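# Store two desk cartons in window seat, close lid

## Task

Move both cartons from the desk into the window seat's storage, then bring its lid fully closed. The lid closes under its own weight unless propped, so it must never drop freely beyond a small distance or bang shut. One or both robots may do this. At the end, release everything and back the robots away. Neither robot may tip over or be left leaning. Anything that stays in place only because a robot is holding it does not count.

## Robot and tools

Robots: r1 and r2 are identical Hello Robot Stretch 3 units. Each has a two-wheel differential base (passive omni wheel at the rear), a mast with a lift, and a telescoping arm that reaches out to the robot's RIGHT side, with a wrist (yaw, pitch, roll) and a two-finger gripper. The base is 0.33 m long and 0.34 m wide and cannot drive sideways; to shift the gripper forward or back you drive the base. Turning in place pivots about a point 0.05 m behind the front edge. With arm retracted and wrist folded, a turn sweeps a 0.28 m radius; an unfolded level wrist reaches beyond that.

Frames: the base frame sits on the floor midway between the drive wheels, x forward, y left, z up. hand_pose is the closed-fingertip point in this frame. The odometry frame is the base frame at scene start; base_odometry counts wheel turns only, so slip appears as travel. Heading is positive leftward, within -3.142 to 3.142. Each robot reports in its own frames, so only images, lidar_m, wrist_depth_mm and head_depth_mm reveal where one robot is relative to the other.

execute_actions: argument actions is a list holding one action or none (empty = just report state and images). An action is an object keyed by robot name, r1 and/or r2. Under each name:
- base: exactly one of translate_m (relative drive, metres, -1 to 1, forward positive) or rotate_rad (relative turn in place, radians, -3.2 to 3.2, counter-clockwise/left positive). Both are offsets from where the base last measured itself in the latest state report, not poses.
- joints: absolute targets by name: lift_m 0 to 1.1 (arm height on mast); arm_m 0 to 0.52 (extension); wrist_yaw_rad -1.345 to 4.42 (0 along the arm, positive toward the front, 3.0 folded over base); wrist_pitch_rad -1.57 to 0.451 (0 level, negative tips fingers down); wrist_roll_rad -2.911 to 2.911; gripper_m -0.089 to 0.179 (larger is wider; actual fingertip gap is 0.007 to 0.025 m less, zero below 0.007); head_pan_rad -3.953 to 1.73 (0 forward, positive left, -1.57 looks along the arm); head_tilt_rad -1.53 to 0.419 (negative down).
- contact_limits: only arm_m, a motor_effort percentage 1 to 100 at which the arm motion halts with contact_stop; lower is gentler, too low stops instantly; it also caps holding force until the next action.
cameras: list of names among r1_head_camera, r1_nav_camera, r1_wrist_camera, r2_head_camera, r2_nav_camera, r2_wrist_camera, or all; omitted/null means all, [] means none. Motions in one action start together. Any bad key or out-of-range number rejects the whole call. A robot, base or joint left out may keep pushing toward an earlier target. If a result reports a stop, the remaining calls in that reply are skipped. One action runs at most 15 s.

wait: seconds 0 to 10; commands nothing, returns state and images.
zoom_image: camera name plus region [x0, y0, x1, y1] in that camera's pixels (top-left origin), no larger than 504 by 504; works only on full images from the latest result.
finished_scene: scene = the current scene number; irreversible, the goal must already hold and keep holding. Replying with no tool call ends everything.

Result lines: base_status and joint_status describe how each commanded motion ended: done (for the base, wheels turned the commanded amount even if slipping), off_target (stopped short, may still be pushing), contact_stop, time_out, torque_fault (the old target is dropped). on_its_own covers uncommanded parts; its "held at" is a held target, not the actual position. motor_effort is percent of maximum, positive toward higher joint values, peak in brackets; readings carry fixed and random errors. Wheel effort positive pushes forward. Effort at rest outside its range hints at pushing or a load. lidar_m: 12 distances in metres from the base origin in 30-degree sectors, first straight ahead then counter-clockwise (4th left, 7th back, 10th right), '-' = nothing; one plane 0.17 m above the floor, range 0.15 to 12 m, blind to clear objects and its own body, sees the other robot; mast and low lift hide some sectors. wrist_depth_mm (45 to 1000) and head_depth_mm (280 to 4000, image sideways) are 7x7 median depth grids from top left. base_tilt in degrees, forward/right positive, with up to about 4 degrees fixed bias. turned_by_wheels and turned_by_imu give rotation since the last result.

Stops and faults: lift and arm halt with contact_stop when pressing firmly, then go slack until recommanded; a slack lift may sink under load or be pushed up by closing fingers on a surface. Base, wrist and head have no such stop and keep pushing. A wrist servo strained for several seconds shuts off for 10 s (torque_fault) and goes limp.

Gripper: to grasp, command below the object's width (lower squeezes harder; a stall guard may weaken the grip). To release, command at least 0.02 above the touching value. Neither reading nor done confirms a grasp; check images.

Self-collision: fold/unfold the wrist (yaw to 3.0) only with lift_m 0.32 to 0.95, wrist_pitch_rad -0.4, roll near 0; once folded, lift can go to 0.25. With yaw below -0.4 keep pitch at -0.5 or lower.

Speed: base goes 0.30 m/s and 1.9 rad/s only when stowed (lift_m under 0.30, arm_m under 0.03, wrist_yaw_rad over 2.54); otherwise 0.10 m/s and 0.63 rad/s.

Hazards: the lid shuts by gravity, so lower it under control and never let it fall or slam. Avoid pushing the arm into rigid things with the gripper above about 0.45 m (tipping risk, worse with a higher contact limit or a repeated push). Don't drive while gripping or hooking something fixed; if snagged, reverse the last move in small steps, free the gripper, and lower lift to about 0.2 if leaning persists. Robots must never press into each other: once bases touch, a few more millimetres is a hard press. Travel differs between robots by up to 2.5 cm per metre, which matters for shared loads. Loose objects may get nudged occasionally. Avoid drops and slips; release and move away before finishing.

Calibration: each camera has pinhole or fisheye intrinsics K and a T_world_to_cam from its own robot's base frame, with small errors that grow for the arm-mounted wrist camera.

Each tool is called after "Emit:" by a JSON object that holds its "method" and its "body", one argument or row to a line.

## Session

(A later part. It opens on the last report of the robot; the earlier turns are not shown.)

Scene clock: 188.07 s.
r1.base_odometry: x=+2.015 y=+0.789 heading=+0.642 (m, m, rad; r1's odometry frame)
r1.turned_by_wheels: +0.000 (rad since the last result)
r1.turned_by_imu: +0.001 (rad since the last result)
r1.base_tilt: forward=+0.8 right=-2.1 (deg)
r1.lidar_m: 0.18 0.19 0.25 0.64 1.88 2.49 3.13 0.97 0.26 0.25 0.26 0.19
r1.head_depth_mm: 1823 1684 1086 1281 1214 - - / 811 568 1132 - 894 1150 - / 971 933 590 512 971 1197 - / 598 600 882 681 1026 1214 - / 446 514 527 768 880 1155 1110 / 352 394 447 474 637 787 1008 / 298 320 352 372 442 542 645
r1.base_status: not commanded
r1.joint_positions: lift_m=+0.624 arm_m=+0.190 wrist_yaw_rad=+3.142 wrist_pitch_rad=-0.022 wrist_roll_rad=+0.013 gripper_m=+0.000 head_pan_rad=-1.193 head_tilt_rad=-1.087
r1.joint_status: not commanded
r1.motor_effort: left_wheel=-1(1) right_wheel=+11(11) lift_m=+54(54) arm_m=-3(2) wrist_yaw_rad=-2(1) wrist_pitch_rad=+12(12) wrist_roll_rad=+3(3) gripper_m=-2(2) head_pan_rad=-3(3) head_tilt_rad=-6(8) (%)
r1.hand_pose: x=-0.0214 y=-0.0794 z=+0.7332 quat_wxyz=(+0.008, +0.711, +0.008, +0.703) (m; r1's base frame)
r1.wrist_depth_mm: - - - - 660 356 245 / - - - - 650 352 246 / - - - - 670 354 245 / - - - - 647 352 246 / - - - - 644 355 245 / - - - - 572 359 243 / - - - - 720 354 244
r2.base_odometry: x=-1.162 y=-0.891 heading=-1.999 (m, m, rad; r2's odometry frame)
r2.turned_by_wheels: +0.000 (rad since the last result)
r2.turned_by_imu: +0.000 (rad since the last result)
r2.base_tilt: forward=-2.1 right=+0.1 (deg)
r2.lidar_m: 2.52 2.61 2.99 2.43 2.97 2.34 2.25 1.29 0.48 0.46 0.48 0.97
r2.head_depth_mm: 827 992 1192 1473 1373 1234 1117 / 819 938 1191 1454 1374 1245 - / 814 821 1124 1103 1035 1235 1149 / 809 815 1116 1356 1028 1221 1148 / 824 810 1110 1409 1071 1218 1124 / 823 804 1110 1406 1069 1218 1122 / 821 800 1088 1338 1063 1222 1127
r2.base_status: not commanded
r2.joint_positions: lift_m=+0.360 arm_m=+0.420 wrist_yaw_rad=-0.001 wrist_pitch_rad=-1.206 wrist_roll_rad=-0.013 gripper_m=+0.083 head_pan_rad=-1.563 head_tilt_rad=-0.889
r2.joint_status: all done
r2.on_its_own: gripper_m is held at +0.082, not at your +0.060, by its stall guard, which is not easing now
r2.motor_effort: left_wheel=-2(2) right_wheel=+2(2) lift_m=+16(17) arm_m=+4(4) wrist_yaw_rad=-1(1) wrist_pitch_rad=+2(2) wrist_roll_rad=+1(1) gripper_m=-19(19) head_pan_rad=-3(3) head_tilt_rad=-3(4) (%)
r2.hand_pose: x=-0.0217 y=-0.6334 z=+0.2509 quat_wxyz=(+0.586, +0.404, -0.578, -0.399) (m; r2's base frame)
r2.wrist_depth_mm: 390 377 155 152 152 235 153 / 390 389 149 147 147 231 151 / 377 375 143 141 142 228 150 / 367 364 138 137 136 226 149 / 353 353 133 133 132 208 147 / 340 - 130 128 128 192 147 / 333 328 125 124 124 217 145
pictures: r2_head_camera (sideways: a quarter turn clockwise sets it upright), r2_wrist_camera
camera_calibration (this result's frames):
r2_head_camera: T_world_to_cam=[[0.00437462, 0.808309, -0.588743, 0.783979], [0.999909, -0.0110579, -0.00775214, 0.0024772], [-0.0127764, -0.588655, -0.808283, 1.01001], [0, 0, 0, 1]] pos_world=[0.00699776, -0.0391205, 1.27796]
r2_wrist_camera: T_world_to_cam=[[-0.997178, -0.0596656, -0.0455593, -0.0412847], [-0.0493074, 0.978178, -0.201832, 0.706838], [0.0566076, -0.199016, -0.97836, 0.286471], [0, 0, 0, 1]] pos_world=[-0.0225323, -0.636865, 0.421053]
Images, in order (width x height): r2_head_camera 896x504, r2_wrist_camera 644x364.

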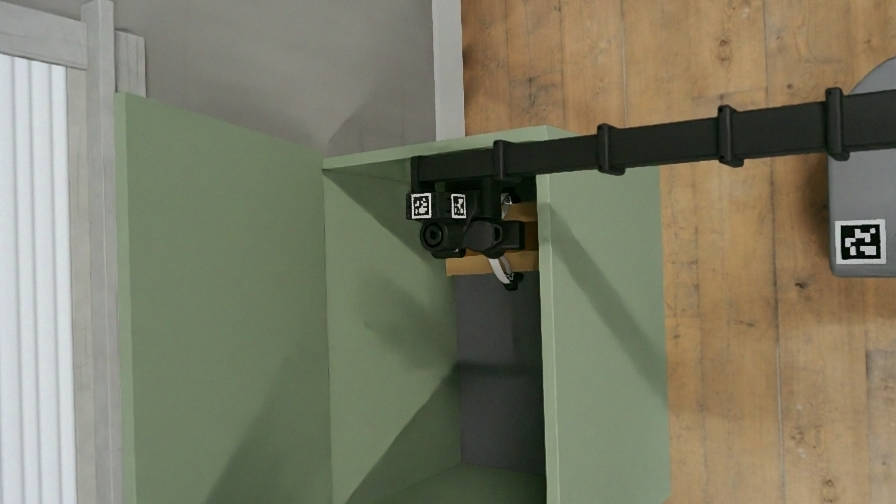

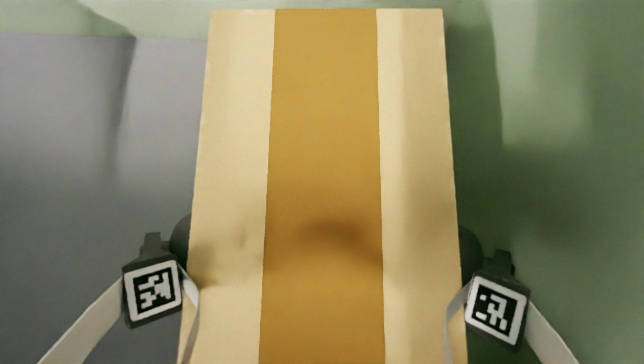

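Emit:
{"method": "execute_actions", "body": {
  "actions": [
    {"r2":{"joints":{"lift_m":0.275,"arm_m":0.45}}}
  ],
  "cameras": ["r2_head_camera"]
}}

Scene clock: 194.43 s.
r1.base_odometry: x=+2.015 y=+0.789 heading=+0.642 (m, m, rad; r1's odometry frame)
r1.turned_by_wheels: +0.000 (rad since the last result)
r1.turned_by_imu: +0.001 (rad since the last result)
r1.base_tilt: forward=+0.8 right=-2.2 (deg)
r1.lidar_m: 0.18 0.19 0.25 0.64 1.88 2.50 3.12 0.96 0.26 0.25 0.26 0.19
r1.head_depth_mm: 1804 1677 1041 1273 1213 - - / 813 567 1069 - 894 1154 - / 971 932 589 512 972 1197 - / 600 600 885 683 1026 1207 - / 446 515 528 767 878 1156 1110 / 352 394 447 474 639 782 1013 / 298 320 352 372 442 541 646
r1.base_status: not commanded
r1.joint_positions: lift_m=+0.624 arm_m=+0.190 wrist_yaw_rad=+3.142 wrist_pitch_rad=-0.022 wrist_roll_rad=+0.013 gripper_m=+0.000 head_pan_rad=-1.193 head_tilt_rad=-1.087
r1.joint_status: not commanded
r1.motor_effort: left_wheel=-1(1) right_wheel=+11(11) lift_m=+55(56) arm_m=-3(3) wrist_yaw_rad=-1(2) wrist_pitch_rad=+12(12) wrist_roll_rad=+3(3) gripper_m=-2(2) head_pan_rad=-2(3) head_tilt_rad=-8(8) (%)
r1.hand_pose: x=-0.0214 y=-0.0794 z=+0.7332 quat_wxyz=(+0.008, +0.711, +0.008, +0.703) (m; r1's base frame)
r1.wrist_depth_mm: - - - - 649 351 244 / - - - - 649 350 245 / - - - - 644 352 243 / - - - - 636 350 243 / - - - - 626 348 244 / - - - - 568 352 244 / - - - - 712 360 241
r2.base_odometry: x=-1.162 y=-0.891 heading=-1.999 (m, m, rad; r2's odometry frame)
r2.turned_by_wheels: +0.000 (rad since the last result)
r2.turned_by_imu: +0.000 (rad since the last result)
r2.base_tilt: forward=-2.2 right=+0.1 (deg)
r2.lidar_m: 2.52 2.61 3.00 2.43 2.97 2.33 2.25 1.30 0.48 0.46 0.48 0.97
r2.head_depth_mm: 827 991 1195 1470 1373 1236 1121 / 822 946 1190 1455 1356 1241 1129 / 816 822 1119 1146 1031 1231 1154 / 812 814 1122 1349 1030 1226 1150 / 830 811 1111 1405 1077 1222 1124 / 823 805 1105 1395 1060 1224 1125 / 820 802 1093 1338 1051 1228 1122
r2.base_status: not commanded
r2.joint_positions: lift_m=+0.275 arm_m=+0.450 wrist_yaw_rad=-0.001 wrist_pitch_rad=-1.207 wrist_roll_rad=-0.013 gripper_m=+0.083 head_pan_rad=-1.563 head_tilt_rad=-0.889
r2.joint_status: all done
r2.on_its_own: gripper_m is held at +0.082, not at your +0.060, by its stall guard, which is not easing now
r2.motor_effort: left_wheel=-1(2) right_wheel=+3(3) lift_m=+16(17) arm_m=+4(4) wrist_yaw_rad=+0(0) wrist_pitch_rad=+2(3) wrist_roll_rad=+1(1) gripper_m=-19(18) head_pan_rad=-3(3) head_tilt_rad=-3(3) (%)
r2.hand_pose: x=-0.0217 y=-0.6633 z=+0.1659 quat_wxyz=(+0.586, +0.404, -0.578, -0.399) (m; r2's base frame)
r2.wrist_depth_mm: 307 301 154 152 152 234 152 / 298 294 148 147 147 231 150 / 287 284 144 141 142 227 149 / 277 277 138 137 137 225 148 / 269 269 134 132 132 208 147 / 261 - 130 128 128 191 146 / 255 250 125 125 124 216 145
pictures: r2_head_camera (sideways: a quarter turn clockwise sets it upright)
camera_calibration (this result's frames):
r2_head_camera: T_world_to_cam=[[0.00437471, 0.808309, -0.588742, 0.783979], [0.999909, -0.0110581, -0.00775214, 0.0024772], [-0.0127765, -0.588655, -0.808283, 1.01001], [0, 0, 0, 1]] pos_world=[0.00699775, -0.0391205, 1.27796]
Images, in order (width x height): r2_head_camera 896x504.

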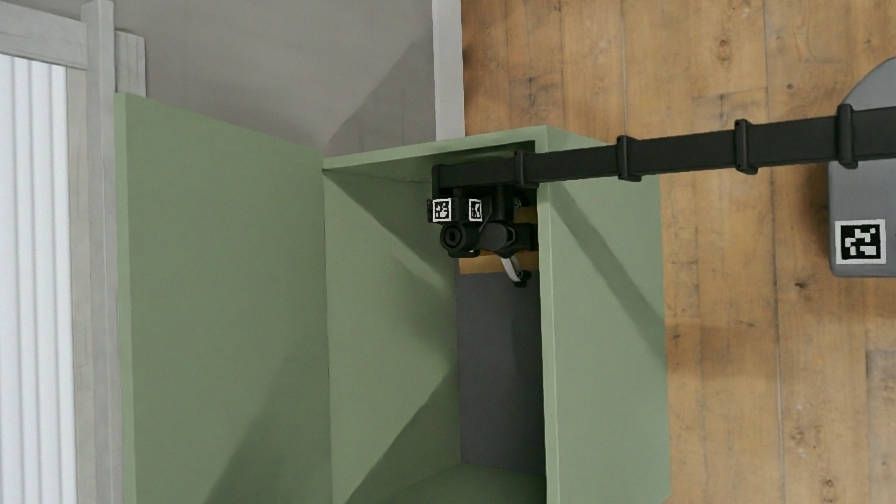

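Emit:
{"method": "execute_actions", "body": {
  "actions": [
    {"r2":{"joints":{"lift_m":0.264}}}
  ],
  "cameras": []
}}

Emit:
{"method": "execute_actions", "body": {
  "actions": [
    {"r2":{"joints":{"gripper_m":0.16}}}
  ],
  "cameras": []
}}

Emit:
{"method": "execute_actions", "body": {
  "actions": [
    {"r2":{"joints":{"lift_m":0.6}}}
  ],
  "cameras": []
}}

Emit:
{"method": "execute_actions", "body": {
  "actions": [
    {"r2":{"joints":{"arm_m":0.0}}}
  ],
  "cameras": ["r2_head_camera"]
}}

Emit:
{"method": "execute_actions", "body": {
  "actions": [
    {"r2":{"base":{"rotate_rad":1.53},"joints":{"wrist_pitch_rad":-0.4,"wrist_yaw_rad":3.0,"gripper_m":0.02,"lift_m":0.4,"head_pan_rad":0,"head_tilt_rad":-0.4}}}
  ],
  "cameras": []
}}

Emit:
{"method": "execute_actions", "body": {
  "actions": [
    {"r2":{"joints":{"lift_m":0.28}}}
  ],
  "cameras": []
}}

Emit:
{"method": "execute_actions", "body": {
  "actions": [
    {"r2":{"base":{"translate_m":1.0}}}
  ],
  "cameras": ["r2_head_camera"]
}}

Scene clock: 203.63 s.
r1.base_odometry: x=+2.015 y=+0.789 heading=+0.642 (m, m, rad; r1's odometry frame)
r1.turned_by_wheels: +0.000 (rad since the last result)
r1.turned_by_imu: +0.000 (rad since the last result)
r1.base_tilt: forward=+0.8 right=-2.1 (deg)
r1.lidar_m: 0.18 0.19 0.25 0.64 1.87 2.50 3.14 0.96 0.26 0.25 0.26 0.19
r1.head_depth_mm: 1806 1671 1046 1272 1208 - - / 809 568 1078 - 894 1154 - / 972 928 589 512 975 1192 - / 602 600 887 681 1033 1212 - / 446 516 526 772 876 1156 1110 / 352 394 447 474 637 786 1012 / 298 320 352 372 443 542 646
r1.base_status: not commanded
r1.joint_positions: lift_m=+0.624 arm_m=+0.190 wrist_yaw_rad=+3.142 wrist_pitch_rad=-0.022 wrist_roll_rad=+0.013 gripper_m=+0.000 head_pan_rad=-1.193 head_tilt_rad=-1.087
r1.joint_status: not commanded
r1.motor_effort: left_wheel=-1(1) right_wheel=+11(11) lift_m=+55(54) arm_m=-2(3) wrist_yaw_rad=-2(2) wrist_pitch_rad=+12(12) wrist_roll_rad=+3(3) gripper_m=-2(1) head_pan_rad=-2(3) head_tilt_rad=-7(7) (%)
r1.hand_pose: x=-0.0214 y=-0.0794 z=+0.7332 quat_wxyz=(+0.008, +0.711, +0.008, +0.703) (m; r1's base frame)
r1.wrist_depth_mm: - - - - 634 361 243 / - - - - 644 357 243 / - - - - 663 358 244 / - - - - 651 360 245 / - - - - 635 356 245 / - - - - 567 359 244 / - - - - 715 355 242
r2.base_odometry: x=-1.162 y=-0.891 heading=-1.999 (m, m, rad; r2's odometry frame)
r2.turned_by_wheels: +0.000 (rad since the last result)
r2.turned_by_imu: +0.000 (rad since the last result)
r2.base_tilt: forward=-2.2 right=+0.1 (deg)
r2.lidar_m: 2.52 2.61 2.99 2.42 2.97 2.34 2.25 1.29 0.48 0.46 0.47 0.97
r2.head_depth_mm: 827 989 1196 1467 1370 1241 1118 / 821 939 1192 1453 1353 1240 1137 / 814 820 1125 1143 1011 1235 1157 / 810 815 1124 1354 1026 1225 1156 / 809 810 1118 1394 1078 1220 1125 / 825 804 1110 1411 1071 1218 1128 / 823 803 1094 1336 1061 1223 1124
r2.base_status: not commanded
r2.joint_positions: lift_m=+0.272 arm_m=+0.450 wrist_yaw_rad=-0.001 wrist_pitch_rad=-1.208 wrist_roll_rad=-0.013 gripper_m=+0.083 head_pan_rad=-1.563 head_tilt_rad=-0.889
r2.joint_status: lift_m contact_stop (moved -0.003 of -0.011)
r2.on_its_own: gripper_m is held at +0.082, not at your +0.060, by its stall guard, which is not easing now; lift_m is slack since a contact_stop, until your next command for it (your +0.264 is given up)
r2.motor_effort: left_wheel=-1(1) right_wheel=+2(3) lift_m=+19(19) arm_m=+3(4) wrist_yaw_rad=+1(1) wrist_pitch_rad=+2(3) wrist_roll_rad=+1(1) gripper_m=-20(19) head_pan_rad=-4(3) head_tilt_rad=-3(4) (%)
r2.hand_pose: x=-0.0217 y=-0.6632 z=+0.1630 quat_wxyz=(+0.586, +0.404, -0.578, -0.400) (m; r2's base frame)
r2.wrist_depth_mm: 306 303 155 152 152 234 152 / 296 291 149 147 147 230 151 / 285 284 143 141 142 227 149 / 277 276 138 137 137 225 148 / 267 266 134 133 132 208 147 / 258 - 130 128 128 192 146 / 252 249 125 124 124 216 144
pictures: none
No camera images: the call's "cameras" was empty. Leave "cameras" out to get every camera's image.

not run: a stop came earlier in this reply.

not run: a stop came earlier in this reply.

not run: a stop came earlier in this reply.

not run: a stop came earlier in this reply.

not run: a stop came earlier in this reply.

not run: a stop came earlier in this reply.

Rim. ~1.5 cm gap; tip the front down.

Emit:
{"method": "execute_actions", "body": {
  "actions": [
    {"r2":{"joints":{"lift_m":0.275,"wrist_pitch_rad":-1.29}}}
  ],
  "cameras": []
}}

Emit:
{"method": "execute_actions", "body": {
  "actions": [
    {"r2":{"joints":{"gripper_m":0.16}}}
  ],
  "cameras": []
}}

Emit:
{"method": "execute_actions", "body": {
  "actions": [
    {"r2":{"joints":{"lift_m":0.6}}}
  ],
  "cameras": []
}}

Emit:
{"method": "execute_actions", "body": {
  "actions": [
    {"r2":{"joints":{"arm_m":0.0}}}
  ],
  "cameras": ["r2_head_camera"]
}}

Emit:
{"method": "execute_actions", "body": {
  "actions": [
    {"r2":{"base":{"rotate_rad":1.53},"joints":{"wrist_pitch_rad":-0.4,"wrist_yaw_rad":3.0,"gripper_m":0.02,"lift_m":0.4,"head_pan_rad":0,"head_tilt_rad":-0.4}}}
  ],
  "cameras": []
}}

Emit:
{"method": "execute_actions", "body": {
  "actions": [
    {"r2":{"joints":{"lift_m":0.28}}}
  ],
  "cameras": []
}}

Emit:
{"method": "execute_actions", "body": {
  "actions": [
    {"r2":{"base":{"translate_m":1.0}}}
  ],
  "cameras": ["r2_head_camera"]
}}

Scene clock: 214.83 s.
r1.base_odometry: x=+2.015 y=+0.789 heading=+0.642 (m, m, rad; r1's odometry frame)
r1.turned_by_wheels: +0.000 (rad since the last result)
r1.turned_by_imu: +0.000 (rad since the last result)
r1.base_tilt: forward=+0.9 right=-2.0 (deg)
r1.lidar_m: 0.18 0.19 0.25 0.64 1.87 2.50 3.12 0.97 0.26 0.25 0.26 0.19
r1.head_depth_mm: 1812 1680 1043 1271 1205 - - / 813 569 1081 - 897 1152 - / 970 931 590 511 968 1188 - / 600 600 884 683 1030 1211 - / 445 514 527 766 881 1157 1110 / 352 394 447 473 635 787 1013 / 298 319 352 372 443 542 646
r1.base_status: not commanded
r1.joint_positions: lift_m=+0.624 arm_m=+0.190 wrist_yaw_rad=+3.142 wrist_pitch_rad=-0.022 wrist_roll_rad=+0.013 gripper_m=+0.000 head_pan_rad=-1.193 head_tilt_rad=-1.087
r1.joint_status: not commanded
r1.motor_effort: left_wheel=-1(1) right_wheel=+11(11) lift_m=+54(54) arm_m=-3(2) wrist_yaw_rad=-2(2) wrist_pitch_rad=+12(12) wrist_roll_rad=+3(3) gripper_m=-3(3) head_pan_rad=-3(2) head_tilt_rad=-6(6) (%)
r1.hand_pose: x=-0.0214 y=-0.0794 z=+0.7332 quat_wxyz=(+0.008, +0.711, +0.008, +0.703) (m; r1's base frame)
r1.wrist_depth_mm: - - - - 651 355 244 / - - - - 646 357 244 / - - - - 639 351 243 / - - - - 638 354 243 / - - - - 634 350 243 / - - - - 570 349 243 / - - - - 729 357 243
r2.base_odometry: x=-1.162 y=-0.891 heading=-1.999 (m, m, rad; r2's odometry frame)
r2.turned_by_wheels: +0.000 (rad since the last result)
r2.turned_by_imu: +0.000 (rad since the last result)
r2.base_tilt: forward=-2.1 right=+0.0 (deg)
r2.lidar_m: 2.53 2.62 2.99 2.43 2.97 2.34 2.24 1.30 0.48 0.46 0.47 0.97
r2.head_depth_mm: 830 988 1198 1469 1380 1229 1119 / 823 942 1196 1450 1358 1235 1138 / 815 821 1123 1144 1037 1231 1153 / 816 816 1124 1383 1029 1228 1156 / 814 811 1113 1405 1078 1218 1124 / 824 807 1108 1398 1063 1219 1122 / 823 804 1097 1337 1061 1221 1126
r2.base_status: not commanded
r2.joint_positions: lift_m=+0.275 arm_m=+0.450 wrist_yaw_rad=-0.001 wrist_pitch_rad=-1.291 wrist_roll_rad=-0.013 gripper_m=+0.083 head_pan_rad=-1.563 head_tilt_rad=-0.889
r2.joint_status: all done
r2.on_its_own: gripper_m is held at +0.082, not at your +0.060, by its stall guard, which is not easing now
r2.motor_effort: left_wheel=-1(1) right_wheel=+1(3) lift_m=+23(23) arm_m=+3(3) wrist_yaw_rad=+0(0) wrist_pitch_rad=+1(2) wrist_roll_rad=+1(1) gripper_m=-19(19) head_pan_rad=-3(2) head_tilt_rad=-3(3) (%)
r2.hand_pose: x=-0.0217 y=-0.6422 z=+0.1604 quat_wxyz=(+0.568, +0.428, -0.561, -0.423) (m; r2's base frame)
r2.wrist_depth_mm: 285 282 155 153 152 234 152 / 278 278 149 146 147 231 151 / 273 272 143 142 141 227 150 / 267 266 138 137 136 226 148 / 262 263 133 133 132 208 147 / 258 - 129 128 128 192 146 / 254 253 126 125 124 215 144
pictures: none
No camera images: the call's "cameras" was empty. Leave "cameras" out to get every camera's image.

Scene clock: 216.10 s.
r1.base_odometry: x=+2.015 y=+0.789 heading=+0.642 (m, m, rad; r1's odometry frame)
r1.turned_by_wheels: +0.000 (rad since the last result)
r1.turned_by_imu: +0.000 (rad since the last result)
r1.base_tilt: forward=+0.8 right=-2.2 (deg)
r1.lidar_m: 0.18 0.19 0.25 0.64 1.87 2.50 3.11 0.96 0.26 0.25 0.26 0.19
r1.head_depth_mm: 1800 1680 1040 1273 1212 - - / 809 568 1076 - 898 1152 - / 972 932 589 512 969 1189 - / 601 599 884 684 1027 1206 - / 446 514 527 770 880 1161 1110 / 352 394 448 474 637 786 1014 / 298 320 352 372 442 542 647
r1.base_status: not commanded
r1.joint_positions: lift_m=+0.624 arm_m=+0.190 wrist_yaw_rad=+3.142 wrist_pitch_rad=-0.022 wrist_roll_rad=+0.013 gripper_m=+0.000 head_pan_rad=-1.193 head_tilt_rad=-1.087
r1.joint_status: not commanded
r1.motor_effort: left_wheel=-1(1) right_wheel=+11(11) lift_m=+55(55) arm_m=-3(2) wrist_yaw_rad=-1(2) wrist_pitch_rad=+13(12) wrist_roll_rad=+3(3) gripper_m=-2(2) head_pan_rad=-2(3) head_tilt_rad=-7(8) (%)
r1.hand_pose: x=-0.0214 y=-0.0794 z=+0.7332 quat_wxyz=(+0.008, +0.711, +0.008, +0.703) (m; r1's base frame)
r1.wrist_depth_mm: - - - - 635 355 245 / - - - - 644 358 243 / - - - - 634 348 244 / - - - - 643 354 243 / - - - - 652 355 242 / - - - - 586 352 244 / - - - - 721 350 243
r2.base_odometry: x=-1.162 y=-0.891 heading=-1.999 (m, m, rad; r2's odometry frame)
r2.turned_by_wheels: +0.000 (rad since the last result)
r2.turned_by_imu: +0.000 (rad since the last result)
r2.base_tilt: forward=-2.1 right=+0.0 (deg)
r2.lidar_m: 2.52 2.61 2.99 2.43 2.96 2.34 2.25 1.29 0.48 0.46 0.48 0.97
r2.head_depth_mm: 829 988 1195 1470 1384 1236 1118 / 819 940 1188 1450 1352 1233 1134 / 818 823 1126 1144 1011 1229 1150 / 814 815 1123 1378 1002 1218 1155 / 814 810 1116 1405 1079 1221 1125 / 826 806 1100 1403 1066 1223 1128 / 822 802 1095 1334 1058 1222 1124
r2.base_status: not commanded
r2.joint_positions: lift_m=+0.275 arm_m=+0.450 wrist_yaw_rad=-0.001 wrist_pitch_rad=-1.292 wrist_roll_rad=-0.013 gripper_m=+0.160 head_pan_rad=-1.563 head_tilt_rad=-0.889
r2.joint_status: all done
r2.motor_effort: left_wheel=-1(1) right_wheel=+1(2) lift_m=+23(24) arm_m=+3(3) wrist_yaw_rad=+0(0) wrist_pitch_rad=+0(1) wrist_roll_rad=+1(1) gripper_m=+1(81) head_pan_rad=-4(4) head_tilt_rad=-3(3) (%)
r2.hand_pose: x=-0.0217 y=-0.6422 z=+0.1605 quat_wxyz=(+0.568, +0.428, -0.561, -0.423) (m; r2's base frame)
r2.wrist_depth_mm: 285 282 280 154 154 234 152 / 279 276 153 151 151 231 151 / 273 272 150 148 147 229 149 / 267 266 147 146 145 226 148 / 262 262 145 143 143 223 147 / 260 - 142 140 140 250 140 / 252 254 139 138 138 233 132
pictures: none
No camera images: the call's "cameras" was empty. Leave "cameras" out to get every camera's image.

Scene clock: 219.90 s.
r1.base_odometry: x=+2.015 y=+0.789 heading=+0.642 (m, m, rad; r1's odometry frame)
r1.turned_by_wheels: +0.000 (rad since the last result)
r1.turned_by_imu: +0.000 (rad since the last result)
r1.base_tilt: forward=+1.0 right=-2.1 (deg)
r1.lidar_m: 0.18 0.19 0.25 0.64 1.88 2.50 3.11 0.96 0.26 0.25 0.26 0.19
r1.head_depth_mm: 1812 1085 1156 1279 1209 - - / 808 567 1134 - 896 1146 - / 972 933 590 512 970 1191 - / 597 600 885 682 1027 1211 - / 445 514 528 769 877 1164 1111 / 352 394 447 474 637 788 1011 / 298 320 352 372 442 541 648
r1.base_status: not commanded
r1.joint_positions: lift_m=+0.624 arm_m=+0.190 wrist_yaw_rad=+3.142 wrist_pitch_rad=-0.022 wrist_roll_rad=+0.013 gripper_m=+0.000 head_pan_rad=-1.193 head_tilt_rad=-1.087
r1.joint_status: not commanded
r1.motor_effort: left_wheel=-1(1) right_wheel=+11(11) lift_m=+54(55) arm_m=-3(3) wrist_yaw_rad=-1(2) wrist_pitch_rad=+12(12) wrist_roll_rad=+3(3) gripper_m=-3(1) head_pan_rad=-2(2) head_tilt_rad=-6(6) (%)
r1.hand_pose: x=-0.0214 y=-0.0794 z=+0.7332 quat_wxyz=(+0.008, +0.711, +0.008, +0.703) (m; r1's base frame)
r1.wrist_depth_mm: - - - - 635 352 245 / - - - - 653 354 247 / - - - - 635 355 244 / - - - - 644 351 244 / - - - - 636 353 243 / - - - - 566 357 244 / - - - - 729 354 243
r2.base_odometry: x=-1.162 y=-0.891 heading=-1.999 (m, m, rad; r2's odometry frame)
r2.turned_by_wheels: +0.000 (rad since the last result)
r2.turned_by_imu: +0.000 (rad since the last result)
r2.base_tilt: forward=-2.1 right=+0.1 (deg)
r2.lidar_m: 2.53 2.61 2.99 2.43 2.97 2.34 2.25 1.30 0.48 0.46 0.48 0.97
r2.head_depth_mm: 831 989 1197 1470 1379 1248 - / 819 938 1193 1454 - 1211 - / 817 804 - 1363 1040 1239 1151 / 810 817 1118 1406 1030 1226 1151 / 808 812 1110 1400 1076 1217 1125 / 825 807 1108 1403 1066 1219 1125 / 822 801 1096 1337 1059 1216 1126
r2.base_status: not commanded
r2.joint_positions: lift_m=+0.600 arm_m=+0.450 wrist_yaw_rad=-0.001 wrist_pitch_rad=-1.292 wrist_roll_rad=-0.013 gripper_m=+0.160 head_pan_rad=-1.563 head_tilt_rad=-0.889
r2.joint_status: all done
r2.motor_effort: left_wheel=-1(1) right_wheel=+2(1) lift_m=+24(23) arm_m=+3(3) wrist_yaw_rad=+0(0) wrist_pitch_rad=+1(1) wrist_roll_rad=+1(1) gripper_m=+0(1) head_pan_rad=-1(3) head_tilt_rad=-3(3) (%)
r2.hand_pose: x=-0.0217 y=-0.6422 z=+0.4855 quat_wxyz=(+0.568, +0.428, -0.561, -0.423) (m; r2's base frame)
r2.wrist_depth_mm: 399 390 382 371 363 234 378 / 507 541 524 508 439 232 509 / 532 612 596 594 485 228 648 / 535 593 575 473 467 225 624 / 542 581 579 459 461 224 628 / 525 - 574 453 451 270 615 / 426 468 484 502 435 237 605
pictures: none
No camera images: the call's "cameras" was empty. Leave "cameras" out to get every camera's image.

Scene clock: 224.40 s.
r1.base_odometry: x=+2.015 y=+0.789 heading=+0.642 (m, m, rad; r1's odometry frame)
r1.turned_by_wheels: +0.000 (rad since the last result)
r1.turned_by_imu: +0.001 (rad since the last result)
r1.base_tilt: forward=+0.9 right=-2.0 (deg)
r1.lidar_m: 0.18 0.19 0.25 0.64 1.87 2.50 3.12 0.96 0.26 0.25 0.26 0.19
r1.head_depth_mm: 1797 1680 1180 1277 1215 - - / 812 567 1139 - 893 1156 - / 969 931 588 511 971 1190 - / 601 599 881 682 1022 1207 - / 445 514 525 769 876 1163 1109 / 352 394 448 474 638 787 1014 / 298 319 352 372 442 541 646
r1.base_status: not commanded
r1.joint_positions: lift_m=+0.624 arm_m=+0.190 wrist_yaw_rad=+3.142 wrist_pitch_rad=-0.022 wrist_roll_rad=+0.013 gripper_m=+0.000 head_pan_rad=-1.193 head_tilt_rad=-1.087
r1.joint_status: not commanded
r1.motor_effort: left_wheel=-1(1) right_wheel=+11(11) lift_m=+55(55) arm_m=-3(3) wrist_yaw_rad=-2(2) wrist_pitch_rad=+12(12) wrist_roll_rad=+3(3) gripper_m=-2(2) head_pan_rad=-2(3) head_tilt_rad=-7(6) (%)
r1.hand_pose: x=-0.0214 y=-0.0794 z=+0.7332 quat_wxyz=(+0.008, +0.711, +0.008, +0.703) (m; r1's base frame)
r1.wrist_depth_mm: - - - - 645 351 245 / - - - - 664 356 244 / - - - - 637 354 245 / - - - - 657 360 246 / - - - - 636 354 244 / - - - - 578 356 244 / - - - - 715 356 241
r2.base_odometry: x=-1.162 y=-0.891 heading=-1.999 (m, m, rad; r2's odometry frame)
r2.turned_by_wheels: +0.000 (rad since the last result)
r2.turned_by_imu: +0.000 (rad since the last result)
r2.base_tilt: forward=-2.2 right=+0.1 (deg)
r2.lidar_m: 2.52 2.61 2.98 2.43 2.97 2.35 2.25 1.29 0.48 0.46 0.47 0.97
r2.head_depth_mm: 826 992 1196 1460 1376 1248 - / 821 941 1190 1443 1355 1275 - / 815 818 1128 1341 1038 1254 - / 812 815 1117 1362 1027 1223 1139 / 810 811 1116 1401 1076 1224 1125 / 824 804 1109 1407 1063 1216 1131 / 821 804 1094 1335 1061 1226 1127
r2.base_status: not commanded
r2.joint_positions: lift_m=+0.600 arm_m=+0.001 wrist_yaw_rad=-0.001 wrist_pitch_rad=-1.292 wrist_roll_rad=-0.013 gripper_m=+0.160 head_pan_rad=-1.563 head_tilt_rad=-0.889
r2.joint_status: all done
r2.motor_effort: left_wheel=-1(1) right_wheel=+2(1) lift_m=+24(24) arm_m=-3(1) wrist_yaw_rad=+0(0) wrist_pitch_rad=+0(1) wrist_roll_rad=+0(1) gripper_m=+2(0) head_pan_rad=-4(3) head_tilt_rad=-3(3) (%)
r2.hand_pose: x=-0.0217 y=-0.1938 z=+0.4855 quat_wxyz=(+0.568, +0.428, -0.561, -0.423) (m; r2's base frame)
r2.wrist_depth_mm: 448 432 425 416 406 678 671 / 670 600 571 566 631 665 660 / 670 678 662 662 657 656 645 / 664 658 649 653 643 626 630 / 634 647 644 629 635 640 625 / 638 - 623 - - - 615 / 628 619 614 - - 604 604
pictures: r2_head_camera (sideways: a quarter turn clockwise sets it upright)
camera_calibration (this result's frames):
r2_head_camera: T_world_to_cam=[[0.00437252, 0.808717, -0.588182, 0.783249], [0.999909, -0.0110538, -0.00776501, 0.00249395], [-0.0127813, -0.588094, -0.808691, 1.01054], [0, 0, 0, 1]] pos_world=[0.00699758, -0.0391039, 1.27793]
Images, in order (width x height): r2_head_camera 896x504.

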